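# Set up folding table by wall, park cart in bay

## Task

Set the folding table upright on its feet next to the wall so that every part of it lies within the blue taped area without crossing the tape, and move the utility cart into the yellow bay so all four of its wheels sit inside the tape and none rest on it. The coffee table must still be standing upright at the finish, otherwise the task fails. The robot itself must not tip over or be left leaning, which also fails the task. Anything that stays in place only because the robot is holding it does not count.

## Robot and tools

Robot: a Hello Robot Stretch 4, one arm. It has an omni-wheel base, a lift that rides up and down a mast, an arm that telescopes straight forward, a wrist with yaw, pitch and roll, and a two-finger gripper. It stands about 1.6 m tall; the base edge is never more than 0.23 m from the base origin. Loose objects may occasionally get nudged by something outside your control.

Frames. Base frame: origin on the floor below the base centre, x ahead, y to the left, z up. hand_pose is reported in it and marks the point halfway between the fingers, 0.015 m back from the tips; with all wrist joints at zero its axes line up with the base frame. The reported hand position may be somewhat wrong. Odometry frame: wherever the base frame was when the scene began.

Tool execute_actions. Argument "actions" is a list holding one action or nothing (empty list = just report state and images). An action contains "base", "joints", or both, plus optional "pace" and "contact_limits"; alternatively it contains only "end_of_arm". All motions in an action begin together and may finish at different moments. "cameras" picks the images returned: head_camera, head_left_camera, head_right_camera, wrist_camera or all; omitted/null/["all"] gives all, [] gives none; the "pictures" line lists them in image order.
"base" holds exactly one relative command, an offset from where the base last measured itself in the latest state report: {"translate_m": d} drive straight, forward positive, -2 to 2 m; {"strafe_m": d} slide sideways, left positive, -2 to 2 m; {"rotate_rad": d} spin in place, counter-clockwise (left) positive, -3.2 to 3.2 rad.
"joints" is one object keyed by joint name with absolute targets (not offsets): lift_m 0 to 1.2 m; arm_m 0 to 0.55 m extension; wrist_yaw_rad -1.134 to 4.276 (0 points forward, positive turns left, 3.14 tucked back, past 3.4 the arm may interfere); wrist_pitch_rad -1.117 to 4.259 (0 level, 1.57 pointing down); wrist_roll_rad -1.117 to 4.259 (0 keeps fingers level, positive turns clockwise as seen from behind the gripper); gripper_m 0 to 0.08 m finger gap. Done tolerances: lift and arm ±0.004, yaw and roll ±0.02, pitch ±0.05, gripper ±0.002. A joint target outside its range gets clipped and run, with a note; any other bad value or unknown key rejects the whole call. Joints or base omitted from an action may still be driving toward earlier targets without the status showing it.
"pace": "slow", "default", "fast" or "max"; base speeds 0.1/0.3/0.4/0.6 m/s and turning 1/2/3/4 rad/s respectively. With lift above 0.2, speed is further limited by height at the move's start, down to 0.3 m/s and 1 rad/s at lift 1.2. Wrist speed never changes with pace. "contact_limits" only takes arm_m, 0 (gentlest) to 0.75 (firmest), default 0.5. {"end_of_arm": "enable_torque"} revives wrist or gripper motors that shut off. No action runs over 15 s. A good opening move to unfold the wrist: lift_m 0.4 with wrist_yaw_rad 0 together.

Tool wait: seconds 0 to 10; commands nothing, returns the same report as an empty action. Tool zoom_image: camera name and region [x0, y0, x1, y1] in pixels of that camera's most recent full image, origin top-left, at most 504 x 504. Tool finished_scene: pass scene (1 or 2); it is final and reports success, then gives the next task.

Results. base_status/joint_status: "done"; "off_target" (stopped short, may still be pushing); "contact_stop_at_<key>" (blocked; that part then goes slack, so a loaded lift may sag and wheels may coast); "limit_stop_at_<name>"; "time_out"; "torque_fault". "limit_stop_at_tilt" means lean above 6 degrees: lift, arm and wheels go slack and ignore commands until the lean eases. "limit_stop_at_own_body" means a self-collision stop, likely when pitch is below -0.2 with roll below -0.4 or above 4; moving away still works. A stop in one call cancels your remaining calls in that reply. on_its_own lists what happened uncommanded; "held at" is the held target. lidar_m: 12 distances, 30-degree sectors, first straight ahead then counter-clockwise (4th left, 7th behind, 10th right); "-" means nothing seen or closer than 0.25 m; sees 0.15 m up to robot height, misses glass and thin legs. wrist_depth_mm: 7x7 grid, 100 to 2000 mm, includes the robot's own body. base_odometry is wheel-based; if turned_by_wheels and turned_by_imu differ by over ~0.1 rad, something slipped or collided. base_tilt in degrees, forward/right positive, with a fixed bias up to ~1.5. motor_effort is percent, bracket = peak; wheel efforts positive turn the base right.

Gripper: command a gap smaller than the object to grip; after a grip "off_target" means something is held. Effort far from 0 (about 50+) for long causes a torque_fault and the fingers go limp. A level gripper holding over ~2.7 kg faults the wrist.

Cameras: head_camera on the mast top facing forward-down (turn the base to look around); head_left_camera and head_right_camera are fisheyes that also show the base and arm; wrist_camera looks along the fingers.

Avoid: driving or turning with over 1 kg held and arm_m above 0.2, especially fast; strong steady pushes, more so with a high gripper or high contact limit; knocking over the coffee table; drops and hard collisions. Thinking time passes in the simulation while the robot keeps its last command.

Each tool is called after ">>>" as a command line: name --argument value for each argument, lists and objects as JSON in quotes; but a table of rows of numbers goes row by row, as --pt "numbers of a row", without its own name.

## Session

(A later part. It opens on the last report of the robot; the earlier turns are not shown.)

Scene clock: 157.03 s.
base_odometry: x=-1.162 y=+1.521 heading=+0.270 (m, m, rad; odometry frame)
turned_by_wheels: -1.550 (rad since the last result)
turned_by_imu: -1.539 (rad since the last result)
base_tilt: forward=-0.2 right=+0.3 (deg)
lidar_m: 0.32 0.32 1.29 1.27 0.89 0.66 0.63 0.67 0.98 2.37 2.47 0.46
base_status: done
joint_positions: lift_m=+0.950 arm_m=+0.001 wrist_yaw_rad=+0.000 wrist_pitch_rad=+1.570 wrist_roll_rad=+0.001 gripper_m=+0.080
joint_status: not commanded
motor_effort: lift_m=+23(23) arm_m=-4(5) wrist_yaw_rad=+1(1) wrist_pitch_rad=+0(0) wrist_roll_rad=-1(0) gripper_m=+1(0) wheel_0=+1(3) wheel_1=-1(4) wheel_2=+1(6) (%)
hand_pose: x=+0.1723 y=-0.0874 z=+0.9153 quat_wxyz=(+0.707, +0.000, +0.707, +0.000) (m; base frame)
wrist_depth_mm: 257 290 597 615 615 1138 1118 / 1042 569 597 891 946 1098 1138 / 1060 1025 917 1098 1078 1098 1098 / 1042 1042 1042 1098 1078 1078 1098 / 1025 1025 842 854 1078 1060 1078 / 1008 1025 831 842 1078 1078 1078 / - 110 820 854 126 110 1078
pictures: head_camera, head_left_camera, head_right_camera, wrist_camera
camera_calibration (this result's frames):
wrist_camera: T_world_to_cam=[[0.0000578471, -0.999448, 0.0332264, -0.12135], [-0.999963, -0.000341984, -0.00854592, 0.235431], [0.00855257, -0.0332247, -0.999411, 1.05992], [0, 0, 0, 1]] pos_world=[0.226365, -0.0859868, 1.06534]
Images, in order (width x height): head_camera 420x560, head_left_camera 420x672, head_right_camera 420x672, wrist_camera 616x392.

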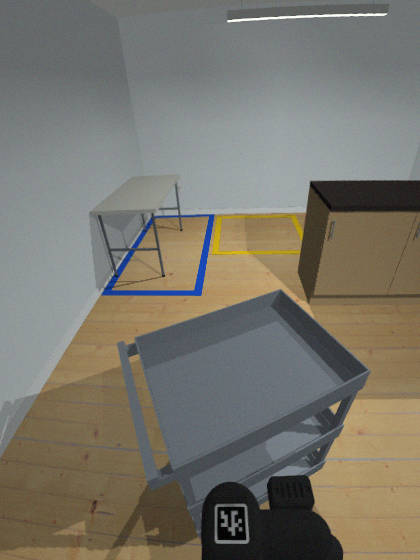

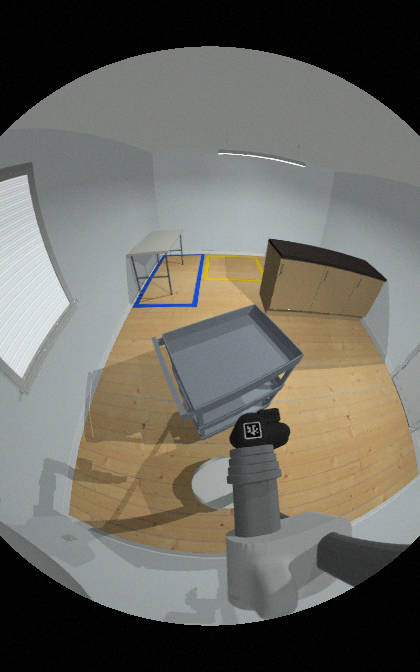

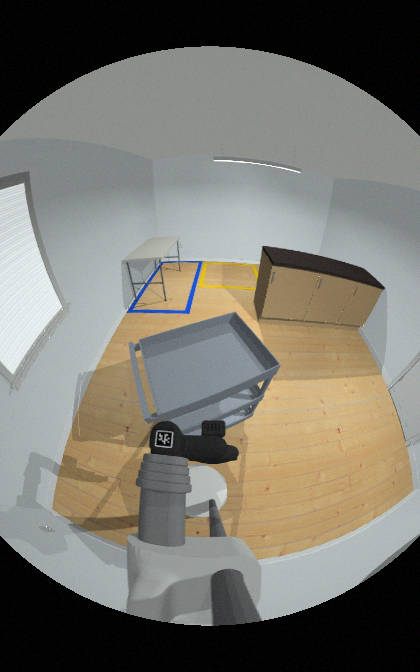

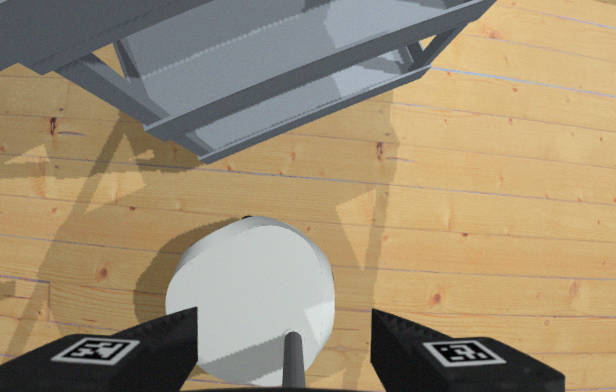

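>>> execute_actions --actions '[{"joints":{"arm_m":0.5,"gripper_m":0.0}}]' --cameras '[]'

>>> execute_actions --actions '[{"joints":{"lift_m":0.875}}]' --cameras '["wrist_camera"]'

>>> execute_actions --actions '[{"base":{"translate_m":0.5},"pace":"slow"}]' --cameras '["head_camera","head_left_camera"]'

Scene clock: 170.93 s.
base_odometry: x=-1.162 y=+1.521 heading=+0.270 (m, m, rad; odometry frame)
turned_by_wheels: +0.000 (rad since the last result)
turned_by_imu: -0.002 (rad since the last result)
base_tilt: forward=-0.1 right=+0.3 (deg)
lidar_m: 0.32 0.33 1.27 1.27 0.86 0.66 0.63 0.69 0.96 2.34 2.48 0.43
base_status: not commanded
joint_positions: lift_m=+0.950 arm_m=+0.499 wrist_yaw_rad=+0.000 wrist_pitch_rad=+1.570 wrist_roll_rad=+0.000 gripper_m=+0.000
joint_status: all done
motor_effort: lift_m=+23(23) arm_m=+4(2) wrist_yaw_rad=+1(1) wrist_pitch_rad=+0(1) wrist_roll_rad=+1(0) gripper_m=-3(2) wheel_0=+1(0) wheel_1=-1(1) wheel_2=+1(1) (%)
hand_pose: x=+0.6703 y=-0.0874 z=+0.9153 quat_wxyz=(+0.707, +0.000, +0.707, +0.000) (m; base frame)
wrist_depth_mm: 253 268 272 273 277 281 274 / 263 267 272 272 276 279 281 / 263 266 268 272 276 278 279 / 260 264 266 270 273 278 279 / 260 263 265 270 271 276 277 / 258 260 262 267 271 273 278 / 257 259 108 106 268 272 274
pictures: none
No camera images: the call's "cameras" was empty. Leave "cameras" out to get every camera's image.

Scene clock: 172.20 s.
base_odometry: x=-1.162 y=+1.521 heading=+0.270 (m, m, rad; odometry frame)
turned_by_wheels: +0.000 (rad since the last result)
turned_by_imu: +0.000 (rad since the last result)
base_tilt: forward=-0.2 right=+0.3 (deg)
lidar_m: 0.33 0.34 1.26 1.27 0.87 0.67 0.62 0.69 0.95 2.40 2.47 0.45
base_status: not commanded
joint_positions: lift_m=+0.875 arm_m=+0.499 wrist_yaw_rad=+0.000 wrist_pitch_rad=+1.570 wrist_roll_rad=+0.000 gripper_m=+0.000
joint_status: all done
motor_effort: lift_m=+16(22) arm_m=+4(5) wrist_yaw_rad=+0(0) wrist_pitch_rad=+1(1) wrist_roll_rad=+0(0) gripper_m=-2(1) wheel_0=+1(1) wheel_1=-1(1) wheel_2=+1(1) (%)
hand_pose: x=+0.6703 y=-0.0874 z=+0.8408 quat_wxyz=(+0.707, +0.000, +0.707, +0.000) (m; base frame)
wrist_depth_mm: 193 195 196 200 200 204 - / 190 193 195 198 200 202 205 / 190 192 194 196 200 201 204 / 189 191 194 195 197 200 202 / 189 189 192 194 197 199 201 / 187 189 191 192 195 198 199 / 186 187 108 106 195 197 -
pictures: wrist_camera
camera_calibration (this result's frames):
wrist_camera: T_world_to_cam=[[0.000844465, -0.999447, 0.0332269, -0.119432], [-0.999962, -0.0011316, -0.00862388, 0.732718], [0.00865672, -0.0332184, -0.999411, 0.981165], [0, 0, 0, 1]] pos_world=[0.724298, -0.085944, 0.990874]
Images, in order (width x height): wrist_camera 616x392.

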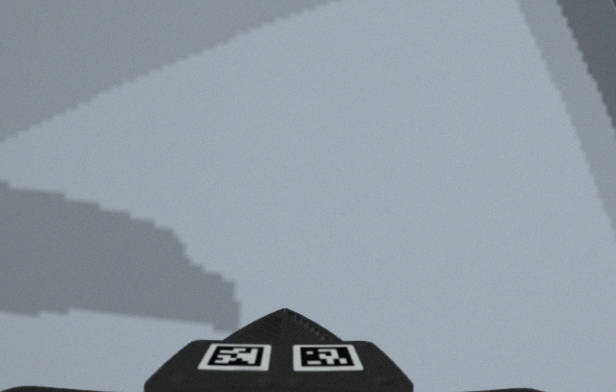

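Scene clock: 178.50 s.
base_odometry: x=-0.680 y=+1.654 heading=+0.270 (m, m, rad; odometry frame)
turned_by_wheels: +0.000 (rad since the last result)
turned_by_imu: -0.002 (rad since the last result)
base_tilt: forward=-0.2 right=+0.3 (deg)
lidar_m: 0.25 0.25 0.26 1.23 1.36 1.17 1.14 1.21 1.79 2.43 0.34 0.25
base_status: done
joint_positions: lift_m=+0.875 arm_m=+0.499 wrist_yaw_rad=-0.001 wrist_pitch_rad=+1.573 wrist_roll_rad=+0.000 gripper_m=+0.000
joint_status: not commanded
motor_effort: lift_m=+16(17) arm_m=+4(5) wrist_yaw_rad=+3(4) wrist_pitch_rad=-10(18) wrist_roll_rad=+0(1) gripper_m=-3(2) wheel_0=+1(4) wheel_1=+1(6) wheel_2=-3(5) (%)
hand_pose: x=+0.6695 y=-0.0874 z=+0.8408 quat_wxyz=(+0.706, +0.000, +0.708, +0.000) (m; base frame)
wrist_depth_mm: 960 991 976 991 1008 1025 1060 / 976 946 976 1008 991 1042 1008 / 960 946 991 991 1025 1008 1025 / 960 976 976 976 1008 1008 1025 / 500 504 512 517 496 317 1025 / 151 148 143 136 141 144 - / 186 188 108 106 194 196 -
pictures: head_camera, head_left_camera
Images, in order (width x height): head_camera 420x560, head_left_camera 420x672.

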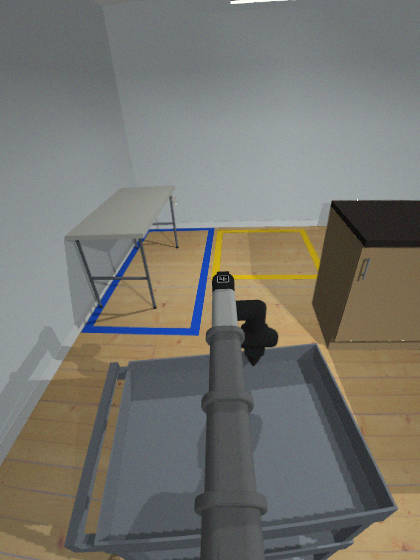

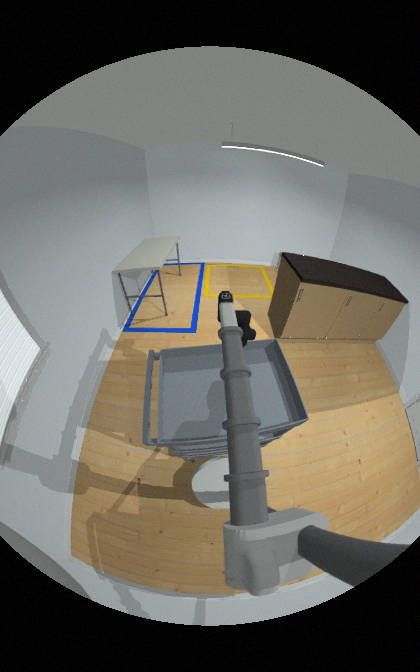

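Nicely caged.

>>> execute_actions --actions '[{"base":{"rotate_rad":-0.08},"pace":"slow"}]' --cameras '[]'

>>> execute_actions --actions '[{"base":{"translate_m":1.3},"pace":"slow"}]' --cameras '["head_left_camera"]'

>>> execute_actions --actions '[{"base":{"translate_m":1.0},"pace":"slow"}]' --cameras '["head_left_camera"]'

Scene clock: 185.83 s.
base_odometry: x=-0.680 y=+1.654 heading=+0.190 (m, m, rad; odometry frame)
turned_by_wheels: -0.080 (rad since the last result)
turned_by_imu: -0.080 (rad since the last result)
base_tilt: forward=-0.1 right=+0.3 (deg)
lidar_m: 0.25 0.25 0.26 1.22 1.27 1.17 1.13 1.17 1.59 2.39 0.35 0.25
base_status: done
joint_positions: lift_m=+0.875 arm_m=+0.499 wrist_yaw_rad=-0.001 wrist_pitch_rad=+1.571 wrist_roll_rad=+0.000 gripper_m=+0.000
joint_status: not commanded
motor_effort: lift_m=+16(17) arm_m=+4(4) wrist_yaw_rad=+2(4) wrist_pitch_rad=-2(9) wrist_roll_rad=+2(0) gripper_m=-3(3) wheel_0=+1(5) wheel_1=+1(4) wheel_2=+0(5) (%)
hand_pose: x=+0.6701 y=-0.0874 z=+0.8408 quat_wxyz=(+0.707, +0.000, +0.707, +0.000) (m; base frame)
wrist_depth_mm: 960 976 991 991 1025 1025 1060 / 960 976 991 991 1025 1025 1042 / 960 976 976 1008 1008 1008 1008 / 960 960 976 1008 991 1025 1025 / 931 508 508 196 156 153 199 / 149 142 136 149 195 197 199 / 186 188 108 106 195 196 -
pictures: none
No camera images: the call's "cameras" was empty. Leave "cameras" out to get every camera's image.

action 0: "base": translate_m = 1.3 would last too long for one action: at the pace "slow" translate_m can be at most 0.766 in either direction: name a faster pace, or command the rest in another action

action 0: "base": translate_m = 1.0 would last too long for one action: at the pace "slow" translate_m can be at most 0.766 in either direction: name a faster pace, or command the rest in another action

>>> execute_actions --actions '[{"base":{"translate_m":1.2}}]' --cameras '["head_left_camera"]'

>>> execute_actions --actions '[{"base":{"translate_m":1.2}}]' --cameras '["head_left_camera"]'

Scene clock: 196.50 s.
base_odometry: x=+0.498 y=+1.881 heading=+0.190 (m, m, rad; odometry frame)
turned_by_wheels: +0.000 (rad since the last result)
turned_by_imu: +0.000 (rad since the last result)
base_tilt: forward=-0.2 right=+0.3 (deg)
lidar_m: 0.25 0.25 0.25 1.27 1.33 1.76 2.33 2.44 2.53 0.65 0.61 0.25
base_status: done
joint_positions: lift_m=+0.875 arm_m=+0.499 wrist_yaw_rad=+0.000 wrist_pitch_rad=+1.570 wrist_roll_rad=+0.000 gripper_m=+0.000
joint_status: not commanded
motor_effort: lift_m=+16(17) arm_m=+4(4) wrist_yaw_rad=+2(6) wrist_pitch_rad=-2(22) wrist_roll_rad=+0(1) gripper_m=-2(1) wheel_0=+1(8) wheel_1=+1(7) wheel_2=+1(10) (%)
hand_pose: x=+0.6702 y=-0.0874 z=+0.8408 quat_wxyz=(+0.707, +0.000, +0.707, +0.000) (m; base frame)
wrist_depth_mm: 976 991 991 1025 1025 1042 1060 / 960 991 976 1008 1025 1042 1025 / 991 991 991 991 1025 1025 1025 / 946 976 991 976 991 1008 750 / 946 820 508 168 139 891 683 / 148 144 190 193 195 831 683 / 186 187 108 106 173 788 676
pictures: head_left_camera
Images, in order (width x height): head_left_camera 420x672.

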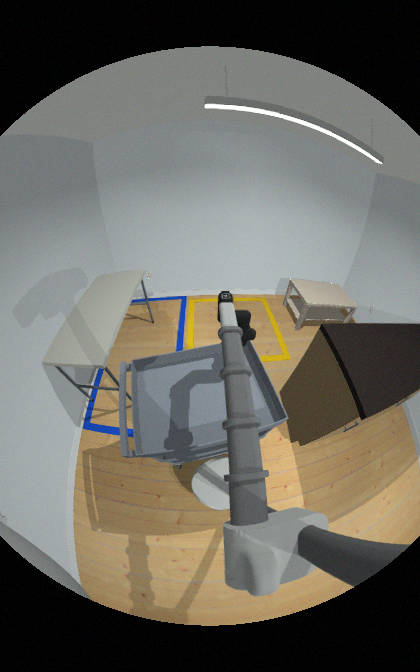

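Scene clock: 202.00 s.
base_odometry: x=+1.677 y=+2.108 heading=+0.190 (m, m, rad; odometry frame)
turned_by_wheels: +0.000 (rad since the last result)
turned_by_imu: +0.005 (rad since the last result)
base_tilt: forward=-0.2 right=+0.3 (deg)
lidar_m: 0.25 0.25 0.25 0.44 0.70 1.85 3.64 0.85 0.74 1.55 1.12 0.25
base_status: done
joint_positions: lift_m=+0.875 arm_m=+0.499 wrist_yaw_rad=+0.000 wrist_pitch_rad=+1.571 wrist_roll_rad=+0.000 gripper_m=+0.000
joint_status: not commanded
motor_effort: lift_m=+17(17) arm_m=+5(4) wrist_yaw_rad=+2(3) wrist_pitch_rad=-4(8) wrist_roll_rad=+2(2) gripper_m=-1(2) wheel_0=+3(8) wheel_1=+2(7) wheel_2=+1(10) (%)
hand_pose: x=+0.6700 y=-0.0874 z=+0.8408 quat_wxyz=(+0.707, +0.000, +0.707, +0.000) (m; base frame)
wrist_depth_mm: 917 904 931 931 917 904 917 / 976 976 976 1008 1025 1025 1025 / 960 976 1008 991 991 1025 1025 / 946 976 991 991 991 1008 1042 / 931 750 193 171 976 991 1025 / 160 189 191 155 976 991 1008 / 186 187 108 106 1008 1008 1025
pictures: head_left_camera
Images, in order (width x height): head_left_camera 420x672.

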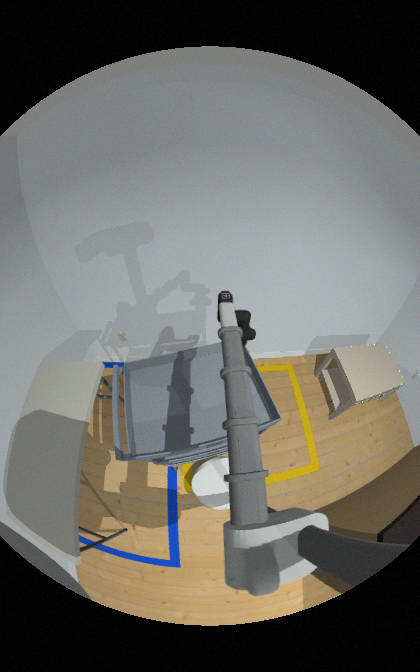

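>>> execute_actions --actions '[{"base":{"translate_m":0.17},"pace":"slow"}]' --cameras '[]'

>>> execute_actions --actions '[{"joints":{"arm_m":0.36}}]' --cameras '[]'

>>> execute_actions --actions '[{"base":{"strafe_m":-0.46},"pace":"slow"}]' --cameras '[]'

>>> execute_actions --actions '[{"joints":{"lift_m":0.97}}]' --cameras '[]'

>>> execute_actions --actions '[{"base":{"strafe_m":0.3},"joints":{"arm_m":0}}]' --cameras '[]'

>>> execute_actions --actions '[{"base":{"translate_m":-0.35}}]' --cameras '["head_left_camera","head_camera"]'

>>> execute_actions --actions '[{"base":{"rotate_rad":1.45}}]' --cameras '[]'

>>> execute_actions --actions '[{"joints":{"lift_m":0.55,"wrist_pitch_rad":0,"wrist_roll_rad":1.57,"gripper_m":0.08,"arm_m":0.15}}]'

Scene clock: 218.90 s.
base_odometry: x=+1.843 y=+2.140 heading=+0.191 (m, m, rad; odometry frame)
turned_by_wheels: +0.000 (rad since the last result)
turned_by_imu: -0.001 (rad since the last result)
base_tilt: forward=-0.1 right=+0.3 (deg)
lidar_m: 0.25 0.25 0.25 0.40 0.72 1.00 3.82 0.84 0.85 1.07 1.11 0.25
base_status: done
joint_positions: lift_m=+0.875 arm_m=+0.499 wrist_yaw_rad=+0.000 wrist_pitch_rad=+1.571 wrist_roll_rad=+0.000 gripper_m=+0.000
joint_status: not commanded
motor_effort: lift_m=+17(17) arm_m=+4(4) wrist_yaw_rad=+3(3) wrist_pitch_rad=-3(4) wrist_roll_rad=+2(1) gripper_m=-2(2) wheel_0=+3(6) wheel_1=+2(4) wheel_2=-2(5) (%)
hand_pose: x=+0.6700 y=-0.0874 z=+0.8408 quat_wxyz=(+0.707, +0.000, +0.707, +0.000) (m; base frame)
wrist_depth_mm: 591 591 591 603 585 569 574 / 831 842 842 854 842 809 788 / 960 991 976 991 1008 991 1042 / 960 960 991 976 1025 1008 1025 / 946 741 192 172 1008 1025 1008 / 164 188 191 154 991 1008 1008 / 186 187 108 106 991 1008 1025
pictures: none
No camera images: the call's "cameras" was empty. Leave "cameras" out to get every camera's image.

Scene clock: 220.37 s.
base_odometry: x=+1.844 y=+2.140 heading=+0.190 (m, m, rad; odometry frame)
turned_by_wheels: +0.000 (rad since the last result)
turned_by_imu: -0.001 (rad since the last result)
base_tilt: forward=-0.1 right=+0.2 (deg)
lidar_m: 0.25 0.25 0.25 0.42 0.73 0.98 3.80 0.85 0.84 1.06 1.09 0.25
base_status: not commanded
joint_positions: lift_m=+0.875 arm_m=+0.361 wrist_yaw_rad=+0.000 wrist_pitch_rad=+1.570 wrist_roll_rad=+0.000 gripper_m=+0.000
joint_status: all done
motor_effort: lift_m=+17(17) arm_m=-5(4) wrist_yaw_rad=+0(2) wrist_pitch_rad=-2(5) wrist_roll_rad=+0(1) gripper_m=-2(2) wheel_0=+1(3) wheel_1=+0(2) wheel_2=-2(2) (%)
hand_pose: x=+0.5318 y=-0.0874 z=+0.8408 quat_wxyz=(+0.707, +0.000, +0.707, +0.000) (m; base frame)
wrist_depth_mm: 177 190 196 198 809 842 831 / 191 193 196 196 991 1008 1042 / 190 193 195 197 167 1042 1042 / 190 191 194 195 168 1008 1042 / 189 190 192 195 168 1008 1008 / 187 190 191 194 178 1025 1008 / 186 188 109 106 151 1025 991
pictures: none
No camera images: the call's "cameras" was empty. Leave "cameras" out to get every camera's image.

Scene clock: 226.10 s.
base_odometry: x=+1.931 y=+1.688 heading=+0.191 (m, m, rad; odometry frame)
turned_by_wheels: +0.000 (rad since the last result)
turned_by_imu: +0.005 (rad since the last result)
base_tilt: forward=-0.2 right=+0.4 (deg)
lidar_m: 0.25 0.30 0.46 1.12 1.18 2.51 0.59 0.57 0.85 0.80 0.65 0.30
base_status: done
joint_positions: lift_m=+0.875 arm_m=+0.361 wrist_yaw_rad=+0.001 wrist_pitch_rad=+1.569 wrist_roll_rad=+0.000 gripper_m=+0.000
joint_status: not commanded
motor_effort: lift_m=+17(17) arm_m=-4(5) wrist_yaw_rad=-1(3) wrist_pitch_rad=+3(11) wrist_roll_rad=+2(1) gripper_m=-2(3) wheel_0=+3(15) wheel_1=+0(4) wheel_2=+1(4) (%)
hand_pose: x=+0.5320 y=-0.0874 z=+0.8408 quat_wxyz=(+0.708, +0.000, +0.706, +0.000) (m; base frame)
wrist_depth_mm: 194 196 198 200 201 842 831 / 192 195 196 198 192 1025 1025 / 191 193 195 198 991 1025 788 / 189 192 195 195 991 1008 866 / 189 190 193 195 1008 1008 854 / 187 190 193 178 991 976 854 / 187 189 108 106 1008 976 917
pictures: none
No camera images: the call's "cameras" was empty. Leave "cameras" out to get every camera's image.

Scene clock: 227.50 s.
base_odometry: x=+1.931 y=+1.688 heading=+0.190 (m, m, rad; odometry frame)
turned_by_wheels: +0.000 (rad since the last result)
turned_by_imu: -0.001 (rad since the last result)
base_tilt: forward=-0.2 right=+0.3 (deg)
lidar_m: 0.26 0.30 0.48 1.10 1.18 2.50 0.60 0.60 0.86 0.82 0.63 0.28
base_status: not commanded
joint_positions: lift_m=+0.970 arm_m=+0.361 wrist_yaw_rad=+0.000 wrist_pitch_rad=+1.570 wrist_roll_rad=+0.000 gripper_m=+0.000
joint_status: all done
motor_effort: lift_m=+23(24) arm_m=-4(4) wrist_yaw_rad=-1(1) wrist_pitch_rad=+0(2) wrist_roll_rad=+1(0) gripper_m=-3(2) wheel_0=+2(3) wheel_1=+0(0) wheel_2=+0(1) (%)
hand_pose: x=+0.5318 y=-0.0874 z=+0.9353 quat_wxyz=(+0.707, +0.000, +0.707, +0.000) (m; base frame)
wrist_depth_mm: 285 289 291 296 854 842 831 / 285 289 293 294 1118 1138 1118 / 282 285 289 290 1098 1118 778 / 281 285 287 291 1098 1078 820 / 281 282 283 287 1078 1118 809 / 277 282 283 287 1078 1008 820 / 277 279 108 106 1060 1098 676
pictures: none
No camera images: the call's "cameras" was empty. Leave "cameras" out to get every camera's image.

Scene clock: 229.83 s.
base_odometry: x=+1.874 y=+1.983 heading=+0.190 (m, m, rad; odometry frame)
turned_by_wheels: +0.000 (rad since the last result)
turned_by_imu: -0.002 (rad since the last result)
base_tilt: forward=-0.2 right=+0.2 (deg)
lidar_m: 0.29 0.32 0.89 0.85 0.85 2.07 3.83 0.74 0.87 0.91 0.43 0.30
base_status: done
joint_positions: lift_m=+0.970 arm_m=+0.001 wrist_yaw_rad=+0.000 wrist_pitch_rad=+1.570 wrist_roll_rad=+0.000 gripper_m=+0.000
joint_status: all done
motor_effort: lift_m=+22(23) arm_m=-5(1) wrist_yaw_rad=+0(1) wrist_pitch_rad=-1(1) wrist_roll_rad=+1(1) gripper_m=-2(1) wheel_0=+1(8) wheel_1=+0(7) wheel_2=-1(2) (%)
hand_pose: x=+0.1723 y=-0.0874 z=+0.9353 quat_wxyz=(+0.707, +0.000, +0.707, +0.000) (m; base frame)
wrist_depth_mm: 241 263 296 298 300 304 307 / 389 473 285 260 267 301 304 / 1060 1060 615 621 621 449 315 / 1060 1042 1098 1060 1078 1118 1138 / 1060 1078 854 866 1078 1118 1138 / 1008 1078 854 878 1078 1098 1118 / 1025 1042 109 106 1078 1098 1118
pictures: none
No camera images: the call's "cameras" was empty. Leave "cameras" out to get every camera's image.

Scene clock: 232.50 s.
base_odometry: x=+1.530 y=+1.917 heading=+0.190 (m, m, rad; odometry frame)
turned_by_wheels: +0.000 (rad since the last result)
turned_by_imu: -0.001 (rad since the last result)
base_tilt: forward=-0.2 right=+0.3 (deg)
lidar_m: 0.59 0.69 0.87 0.82 0.88 2.08 3.41 0.63 0.50 0.96 1.04 0.65
base_status: done
joint_positions: lift_m=+0.970 arm_m=+0.001 wrist_yaw_rad=+0.000 wrist_pitch_rad=+1.570 wrist_roll_rad=+0.000 gripper_m=+0.000
joint_status: not commanded
motor_effort: lift_m=+22(22) arm_m=-5(5) wrist_yaw_rad=+1(1) wrist_pitch_rad=-1(2) wrist_roll_rad=+3(2) gripper_m=-2(3) wheel_0=+1(5) wheel_1=-1(6) wheel_2=-2(9) (%)
hand_pose: x=+0.1723 y=-0.0874 z=+0.9353 quat_wxyz=(+0.707, +0.000, +0.707, +0.000) (m; base frame)
wrist_depth_mm: 1060 1060 946 960 976 1160 1138 / 1060 1060 1078 1098 1118 1118 1098 / 1042 1042 1060 1078 1118 1138 1138 / 1060 1042 1060 1118 1098 1118 1118 / 1025 1060 854 878 1078 1098 1138 / 1025 1060 854 866 1098 1098 1098 / 1060 1060 109 106 1098 1098 1118
pictures: head_camera, head_left_camera
Images, in order (width x height): head_camera 420x560, head_left_camera 420x672.

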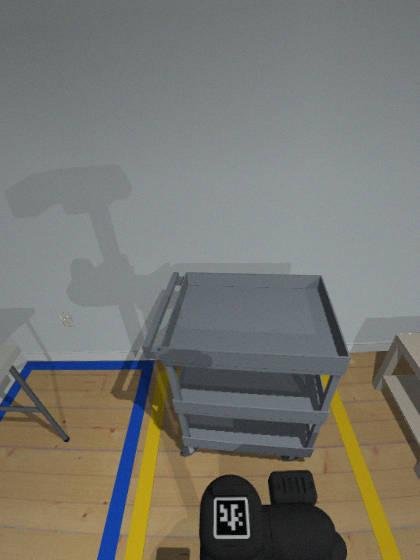

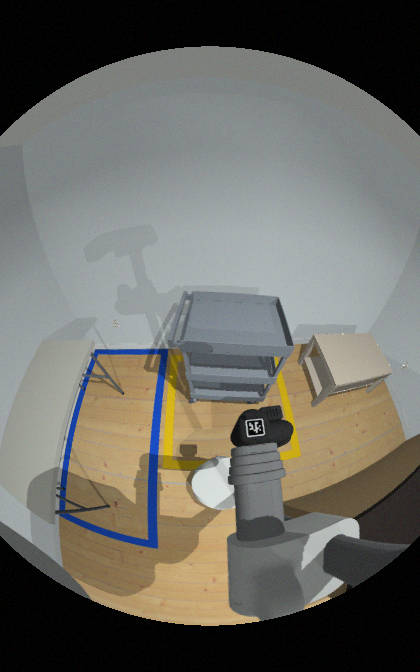

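Scene clock: 234.63 s.
base_odometry: x=+1.530 y=+1.917 heading=+1.640 (m, m, rad; odometry frame)
turned_by_wheels: +1.450 (rad since the last result)
turned_by_imu: +1.438 (rad since the last result)
base_tilt: forward=-0.1 right=+0.3 (deg)
lidar_m: 0.80 0.84 1.90 3.37 0.68 0.50 0.74 1.06 0.69 0.61 0.67 0.91
base_status: done
joint_positions: lift_m=+0.970 arm_m=+0.001 wrist_yaw_rad=+0.000 wrist_pitch_rad=+1.570 wrist_roll_rad=+0.000 gripper_m=+0.000
joint_status: not commanded
motor_effort: lift_m=+22(22) arm_m=-5(5) wrist_yaw_rad=+1(1) wrist_pitch_rad=+0(1) wrist_roll_rad=+2(1) gripper_m=-2(2) wheel_0=-1(5) wheel_1=+1(8) wheel_2=+1(6) (%)
hand_pose: x=+0.1723 y=-0.0874 z=+0.9354 quat_wxyz=(+0.707, +0.000, +0.707, +0.000) (m; base frame)
wrist_depth_mm: 1098 1078 1078 1098 1118 1118 1160 / 1060 1078 1060 1098 1118 1118 1138 / 1042 1060 1078 1118 1118 1098 1118 / 1060 1060 1060 1078 1098 1118 991 / 1025 1060 866 854 1078 1098 960 / 1042 1042 854 854 1098 1098 976 / 1042 1060 108 106 1078 1098 946
pictures: none
No camera images: the call's "cameras" was empty. Leave "cameras" out to get every camera's image.

Scene clock: 237.30 s.
base_odometry: x=+1.530 y=+1.917 heading=+1.640 (m, m, rad; odometry frame)
turned_by_wheels: +0.000 (rad since the last result)
turned_by_imu: -0.001 (rad since the last result)
base_tilt: forward=-0.2 right=+0.2 (deg)
lidar_m: 0.82 0.84 1.87 3.35 0.72 0.48 0.71 1.06 0.66 0.63 0.66 0.92
base_status: not commanded
joint_positions: lift_m=+0.550 arm_m=+0.149 wrist_yaw_rad=+0.000 wrist_pitch_rad=+0.003 wrist_roll_rad=+1.570 gripper_m=+0.080
joint_status: all done
motor_effort: lift_m=+16(22) arm_m=+5(8) wrist_yaw_rad=+0(2) wrist_pitch_rad=-10(15) wrist_roll_rad=+2(7) gripper_m=+0(1) wheel_0=-1(1) wheel_1=+1(1) wheel_2=+1(1) (%)
hand_pose: x=+0.5328 y=-0.0874 z=+0.7278 quat_wxyz=(+0.708, +0.707, +0.001, -0.001) (m; base frame)
wrist_depth_mm: 1205 1182 1255 1229 1229 1229 946 / 1160 1182 1182 1205 1229 1205 931 / 1160 1160 1138 1182 1182 1182 946 / 1118 1118 1138 1160 1205 1160 946 / 1060 1078 1118 1118 1160 1160 931 / 1042 1060 1098 1078 1138 1118 931 / - 110 1042 1078 126 110 878
pictures: head_camera, head_left_camera, head_right_camera, wrist_camera
camera_calibration (this result's frames):
wrist_camera: T_world_to_cam=[[-0.036716, -0.00207097, -0.999324, 0.743097], [0.00769099, 0.999968, -0.00235488, 0.140339], [0.999296, -0.00777225, -0.0366989, -0.356818], [0, 0, 0, 1]] pos_world=[0.382771, -0.141569, 0.72983]
Images, in order (width x height): head_camera 420x560, head_left_camera 420x672, head_right_camera 420x672, wrist_camera 616x392.

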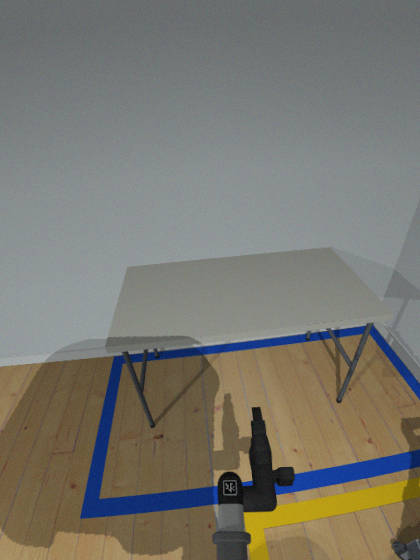

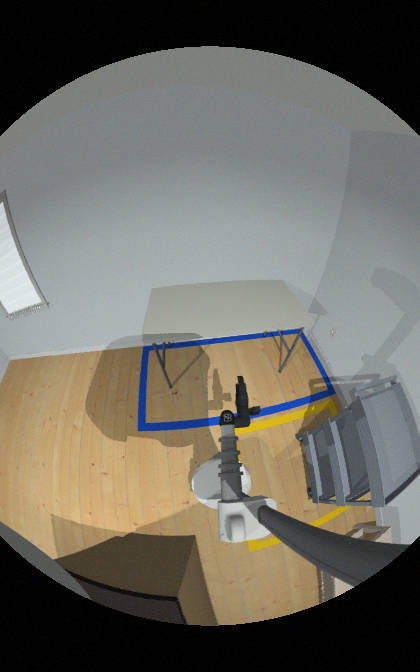

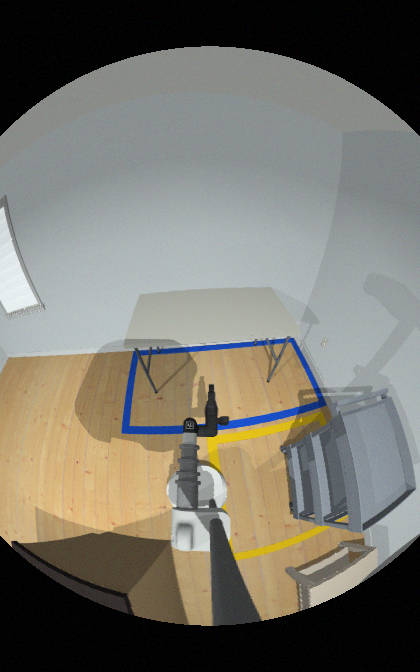

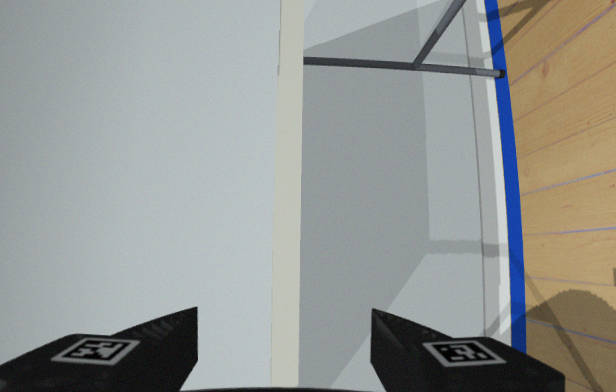

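>>> execute_actions --actions '[{"base":{"rotate_rad":0.23}}]' --cameras '[]'

>>> execute_actions --actions '[{"base":{"strafe_m":-0.22},"joints":{"arm_m":0.5}}]' --cameras '[]'

>>> execute_actions --actions '[{"joints":{"gripper_m":0}}]' --cameras '[]'

>>> execute_actions --actions '[{"base":{"translate_m":-0.17},"pace":"slow"}]' --cameras '[]'

>>> execute_actions --actions '[{"joints":{"gripper_m":0.08}}]' --cameras '[]'

>>> execute_actions --actions '[{"joints":{"arm_m":0}}]' --cameras '["head_camera","wrist_camera"]'

Scene clock: 250.27 s.
base_odometry: x=+1.530 y=+1.917 heading=+1.870 (m, m, rad; odometry frame)
turned_by_wheels: +0.230 (rad since the last result)
turned_by_imu: +0.227 (rad since the last result)
base_tilt: forward=-0.2 right=+0.2 (deg)
lidar_m: 0.84 0.94 2.33 3.34 0.57 0.49 1.60 1.05 0.64 0.65 1.09 0.84
base_status: done
joint_positions: lift_m=+0.550 arm_m=+0.149 wrist_yaw_rad=+0.000 wrist_pitch_rad=+0.003 wrist_roll_rad=+1.570 gripper_m=+0.080
joint_status: not commanded
motor_effort: lift_m=+16(16) arm_m=+4(4) wrist_yaw_rad=+0(1) wrist_pitch_rad=-10(11) wrist_roll_rad=+3(2) gripper_m=+1(1) wheel_0=-1(6) wheel_1=+1(1) wheel_2=+2(6) (%)
hand_pose: x=+0.5328 y=-0.0874 z=+0.7278 quat_wxyz=(+0.708, +0.707, +0.001, -0.001) (m; base frame)
wrist_depth_mm: 1025 1042 1042 1060 1098 1078 931 / 1042 1078 1078 1118 1098 1098 917 / 1060 1060 1060 1098 1118 1118 960 / 1060 1060 1078 1118 1118 1118 946 / 1060 1078 1098 1118 1138 1118 946 / 1098 1118 1118 1138 1138 1160 917 / - 110 1138 1138 126 110 891
pictures: none
No camera images: the call's "cameras" was empty. Leave "cameras" out to get every camera's image.

Scene clock: 252.43 s.
base_odometry: x=+1.740 y=+1.982 heading=+1.871 (m, m, rad; odometry frame)
turned_by_wheels: +0.000 (rad since the last result)
turned_by_imu: +0.001 (rad since the last result)
base_tilt: forward=-0.2 right=+0.3 (deg)
lidar_m: 0.80 0.91 2.29 3.55 0.63 0.76 1.01 0.53 0.43 0.42 0.49 0.84
base_status: done
joint_positions: lift_m=+0.550 arm_m=+0.499 wrist_yaw_rad=+0.000 wrist_pitch_rad=+0.003 wrist_roll_rad=+1.570 gripper_m=+0.080
joint_status: all done
motor_effort: lift_m=+16(16) arm_m=+5(6) wrist_yaw_rad=+0(2) wrist_pitch_rad=-9(10) wrist_roll_rad=+1(2) gripper_m=+1(0) wheel_0=+0(7) wheel_1=+1(5) wheel_2=+1(1) (%)
hand_pose: x=+0.8827 y=-0.0874 z=+0.7279 quat_wxyz=(+0.708, +0.707, +0.001, -0.001) (m; base frame)
wrist_depth_mm: 676 691 691 - 707 723 732 / 691 699 699 - 732 732 741 / 691 707 723 100 732 741 750 / 707 715 101 102 741 750 768 / 723 723 102 103 750 759 768 / 723 732 104 104 759 778 788 / - 110 105 106 126 110 778
pictures: none
No camera images: the call's "cameras" was empty. Leave "cameras" out to get every camera's image.

Scene clock: 253.57 s.
base_odometry: x=+1.740 y=+1.982 heading=+1.871 (m, m, rad; odometry frame)
turned_by_wheels: +0.000 (rad since the last result)
turned_by_imu: +0.000 (rad since the last result)
base_tilt: forward=-0.2 right=+0.3 (deg)
lidar_m: 0.82 0.89 2.29 3.56 0.66 0.75 0.97 0.52 0.41 0.43 0.52 0.82
base_status: not commanded
joint_positions: lift_m=+0.550 arm_m=+0.499 wrist_yaw_rad=+0.000 wrist_pitch_rad=-0.001 wrist_roll_rad=+1.572 gripper_m=+0.037
joint_status: gripper_m off_target (ended at +0.037, target +0.000)
on_its_own: gripper_m is held at +0.031, not at your +0.000, by its contact guard: the fingers met something
motor_effort: lift_m=+16(16) arm_m=+4(5) wrist_yaw_rad=+1(2) wrist_pitch_rad=+2(8) wrist_roll_rad=-7(10) gripper_m=-43(60) wheel_0=+1(0) wheel_1=+1(1) wheel_2=+1(1) (%)
hand_pose: x=+0.8828 y=-0.0874 z=+0.7286 quat_wxyz=(+0.707, +0.708, +0.000, +0.000) (m; base frame)
wrist_depth_mm: 676 683 699 - 715 723 732 / 691 699 707 - 723 723 732 / 699 707 723 100 732 723 750 / 699 707 101 102 741 750 759 / 723 732 102 103 741 750 768 / 732 732 104 104 759 768 768 / 741 741 105 105 106 778 778
pictures: none
No camera images: the call's "cameras" was empty. Leave "cameras" out to get every camera's image.

Scene clock: 256.53 s.
base_odometry: x=+1.791 y=+1.820 heading=+1.871 (m, m, rad; odometry frame)
turned_by_wheels: +0.000 (rad since the last result)
turned_by_imu: -0.001 (rad since the last result)
base_tilt: forward=-0.1 right=+0.3 (deg)
lidar_m: 0.81 0.89 2.57 0.79 0.55 0.77 0.84 0.82 0.36 0.39 0.45 0.84
base_status: done
joint_positions: lift_m=+0.550 arm_m=+0.501 wrist_yaw_rad=+0.008 wrist_pitch_rad=-0.001 wrist_roll_rad=+1.572 gripper_m=+0.037
joint_status: not commanded
on_its_own: gripper_m is held at +0.031, not at your +0.000, by its contact guard: the fingers met something; wrist_yaw_rad is at rest, and its effort (-22) is outside its rest range (-13 to +13)
motor_effort: lift_m=+16(16) arm_m=-3(4) wrist_yaw_rad=-22(25) wrist_pitch_rad=+1(4) wrist_roll_rad=-4(6) gripper_m=-43(44) wheel_0=-2(7) wheel_1=-1(8) wheel_2=+8(13) (%)
hand_pose: x=+0.8849 y=-0.0857 z=+0.7286 quat_wxyz=(+0.707, +0.707, +0.003, +0.003) (m; base frame)
wrist_depth_mm: 842 842 854 - 878 904 866 / 842 854 891 - 891 891 878 / 854 866 866 101 904 904 904 / 866 878 101 102 904 904 917 / 878 878 103 103 931 946 904 / 904 904 104 105 931 946 931 / 904 917 105 106 106 946 917
pictures: none
No camera images: the call's "cameras" was empty. Leave "cameras" out to get every camera's image.

Scene clock: 257.67 s.
base_odometry: x=+1.791 y=+1.820 heading=+1.871 (m, m, rad; odometry frame)
turned_by_wheels: +0.000 (rad since the last result)
turned_by_imu: -0.001 (rad since the last result)
base_tilt: forward=-0.1 right=+0.3 (deg)
lidar_m: 0.82 0.88 2.53 0.82 0.55 0.79 0.86 0.82 0.38 0.38 0.46 0.81
base_status: not commanded
joint_positions: lift_m=+0.550 arm_m=+0.501 wrist_yaw_rad=+0.001 wrist_pitch_rad=+0.003 wrist_roll_rad=+1.571 gripper_m=+0.080
joint_status: all done
motor_effort: lift_m=+16(16) arm_m=-4(4) wrist_yaw_rad=-1(20) wrist_pitch_rad=-8(8) wrist_roll_rad=+1(4) gripper_m=+2(44) wheel_0=-1(2) wheel_1=+0(1) wheel_2=+1(8) (%)
hand_pose: x=+0.8842 y=-0.0873 z=+0.7280 quat_wxyz=(+0.707, +0.707, +0.001, -0.001) (m; base frame)
wrist_depth_mm: 842 842 866 101 891 878 891 / 854 842 101 102 878 904 878 / 854 866 102 103 891 917 891 / 878 878 103 104 904 917 917 / 891 866 104 105 917 931 946 / 904 904 105 106 946 946 904 / - 110 107 107 126 110 891
pictures: none
No camera images: the call's "cameras" was empty. Leave "cameras" out to get every camera's image.

Scene clock: 260.20 s.
base_odometry: x=+1.791 y=+1.820 heading=+1.871 (m, m, rad; odometry frame)
turned_by_wheels: +0.000 (rad since the last result)
turned_by_imu: -0.001 (rad since the last result)
base_tilt: forward=-0.1 right=+0.3 (deg)
lidar_m: 0.80 0.88 2.54 0.82 0.56 0.76 0.86 0.82 0.38 0.37 0.43 0.84
base_status: not commanded
joint_positions: lift_m=+0.550 arm_m=+0.001 wrist_yaw_rad=+0.000 wrist_pitch_rad=+0.003 wrist_roll_rad=+1.571 gripper_m=+0.080
joint_status: all done
motor_effort: lift_m=+16(16) arm_m=-5(3) wrist_yaw_rad=+1(2) wrist_pitch_rad=-10(9) wrist_roll_rad=-2(0) gripper_m=+1(1) wheel_0=-2(1) wheel_1=+0(0) wheel_2=+1(0) (%)
hand_pose: x=+0.3849 y=-0.0874 z=+0.7279 quat_wxyz=(+0.707, +0.707, +0.001, -0.001) (m; base frame)
wrist_depth_mm: 1281 1308 1308 1336 1366 1205 931 / 1308 1336 1336 1336 1366 1281 931 / 1308 1336 1336 1366 1397 1308 946 / 1366 1366 1366 1397 1397 1336 960 / 1430 1366 1430 1430 1397 1281 931 / 1366 1397 1366 1430 1464 1281 904 / - 110 1430 1464 126 110 891
pictures: head_camera, wrist_camera
camera_calibration (this result's frames):
wrist_camera: T_world_to_cam=[[-0.0362719, -0.00110149, -0.999341, 0.737681], [0.00781998, 0.999968, -0.00138601, 0.140749], [0.999311, -0.0078651, -0.0362622, -0.20938], [0, 0, 0, 1]] pos_world=[0.234893, -0.141578, 0.729797]
Images, in order (width x height): head_camera 420x560, wrist_camera 616x392.

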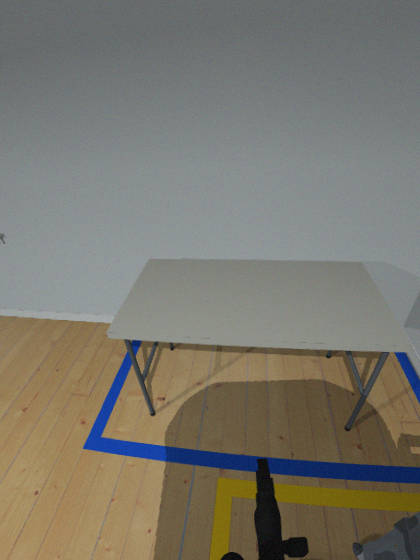

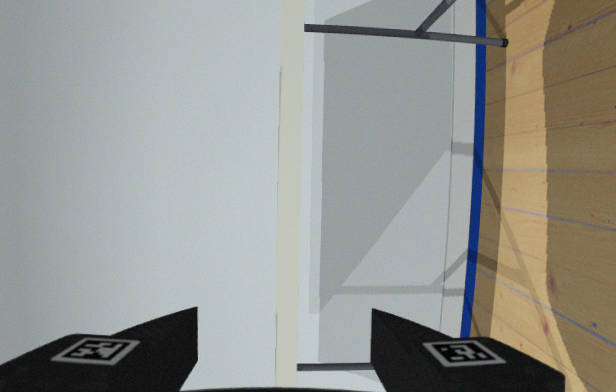

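>>> finished_scene --scene 1

The scene is finished: the task was done.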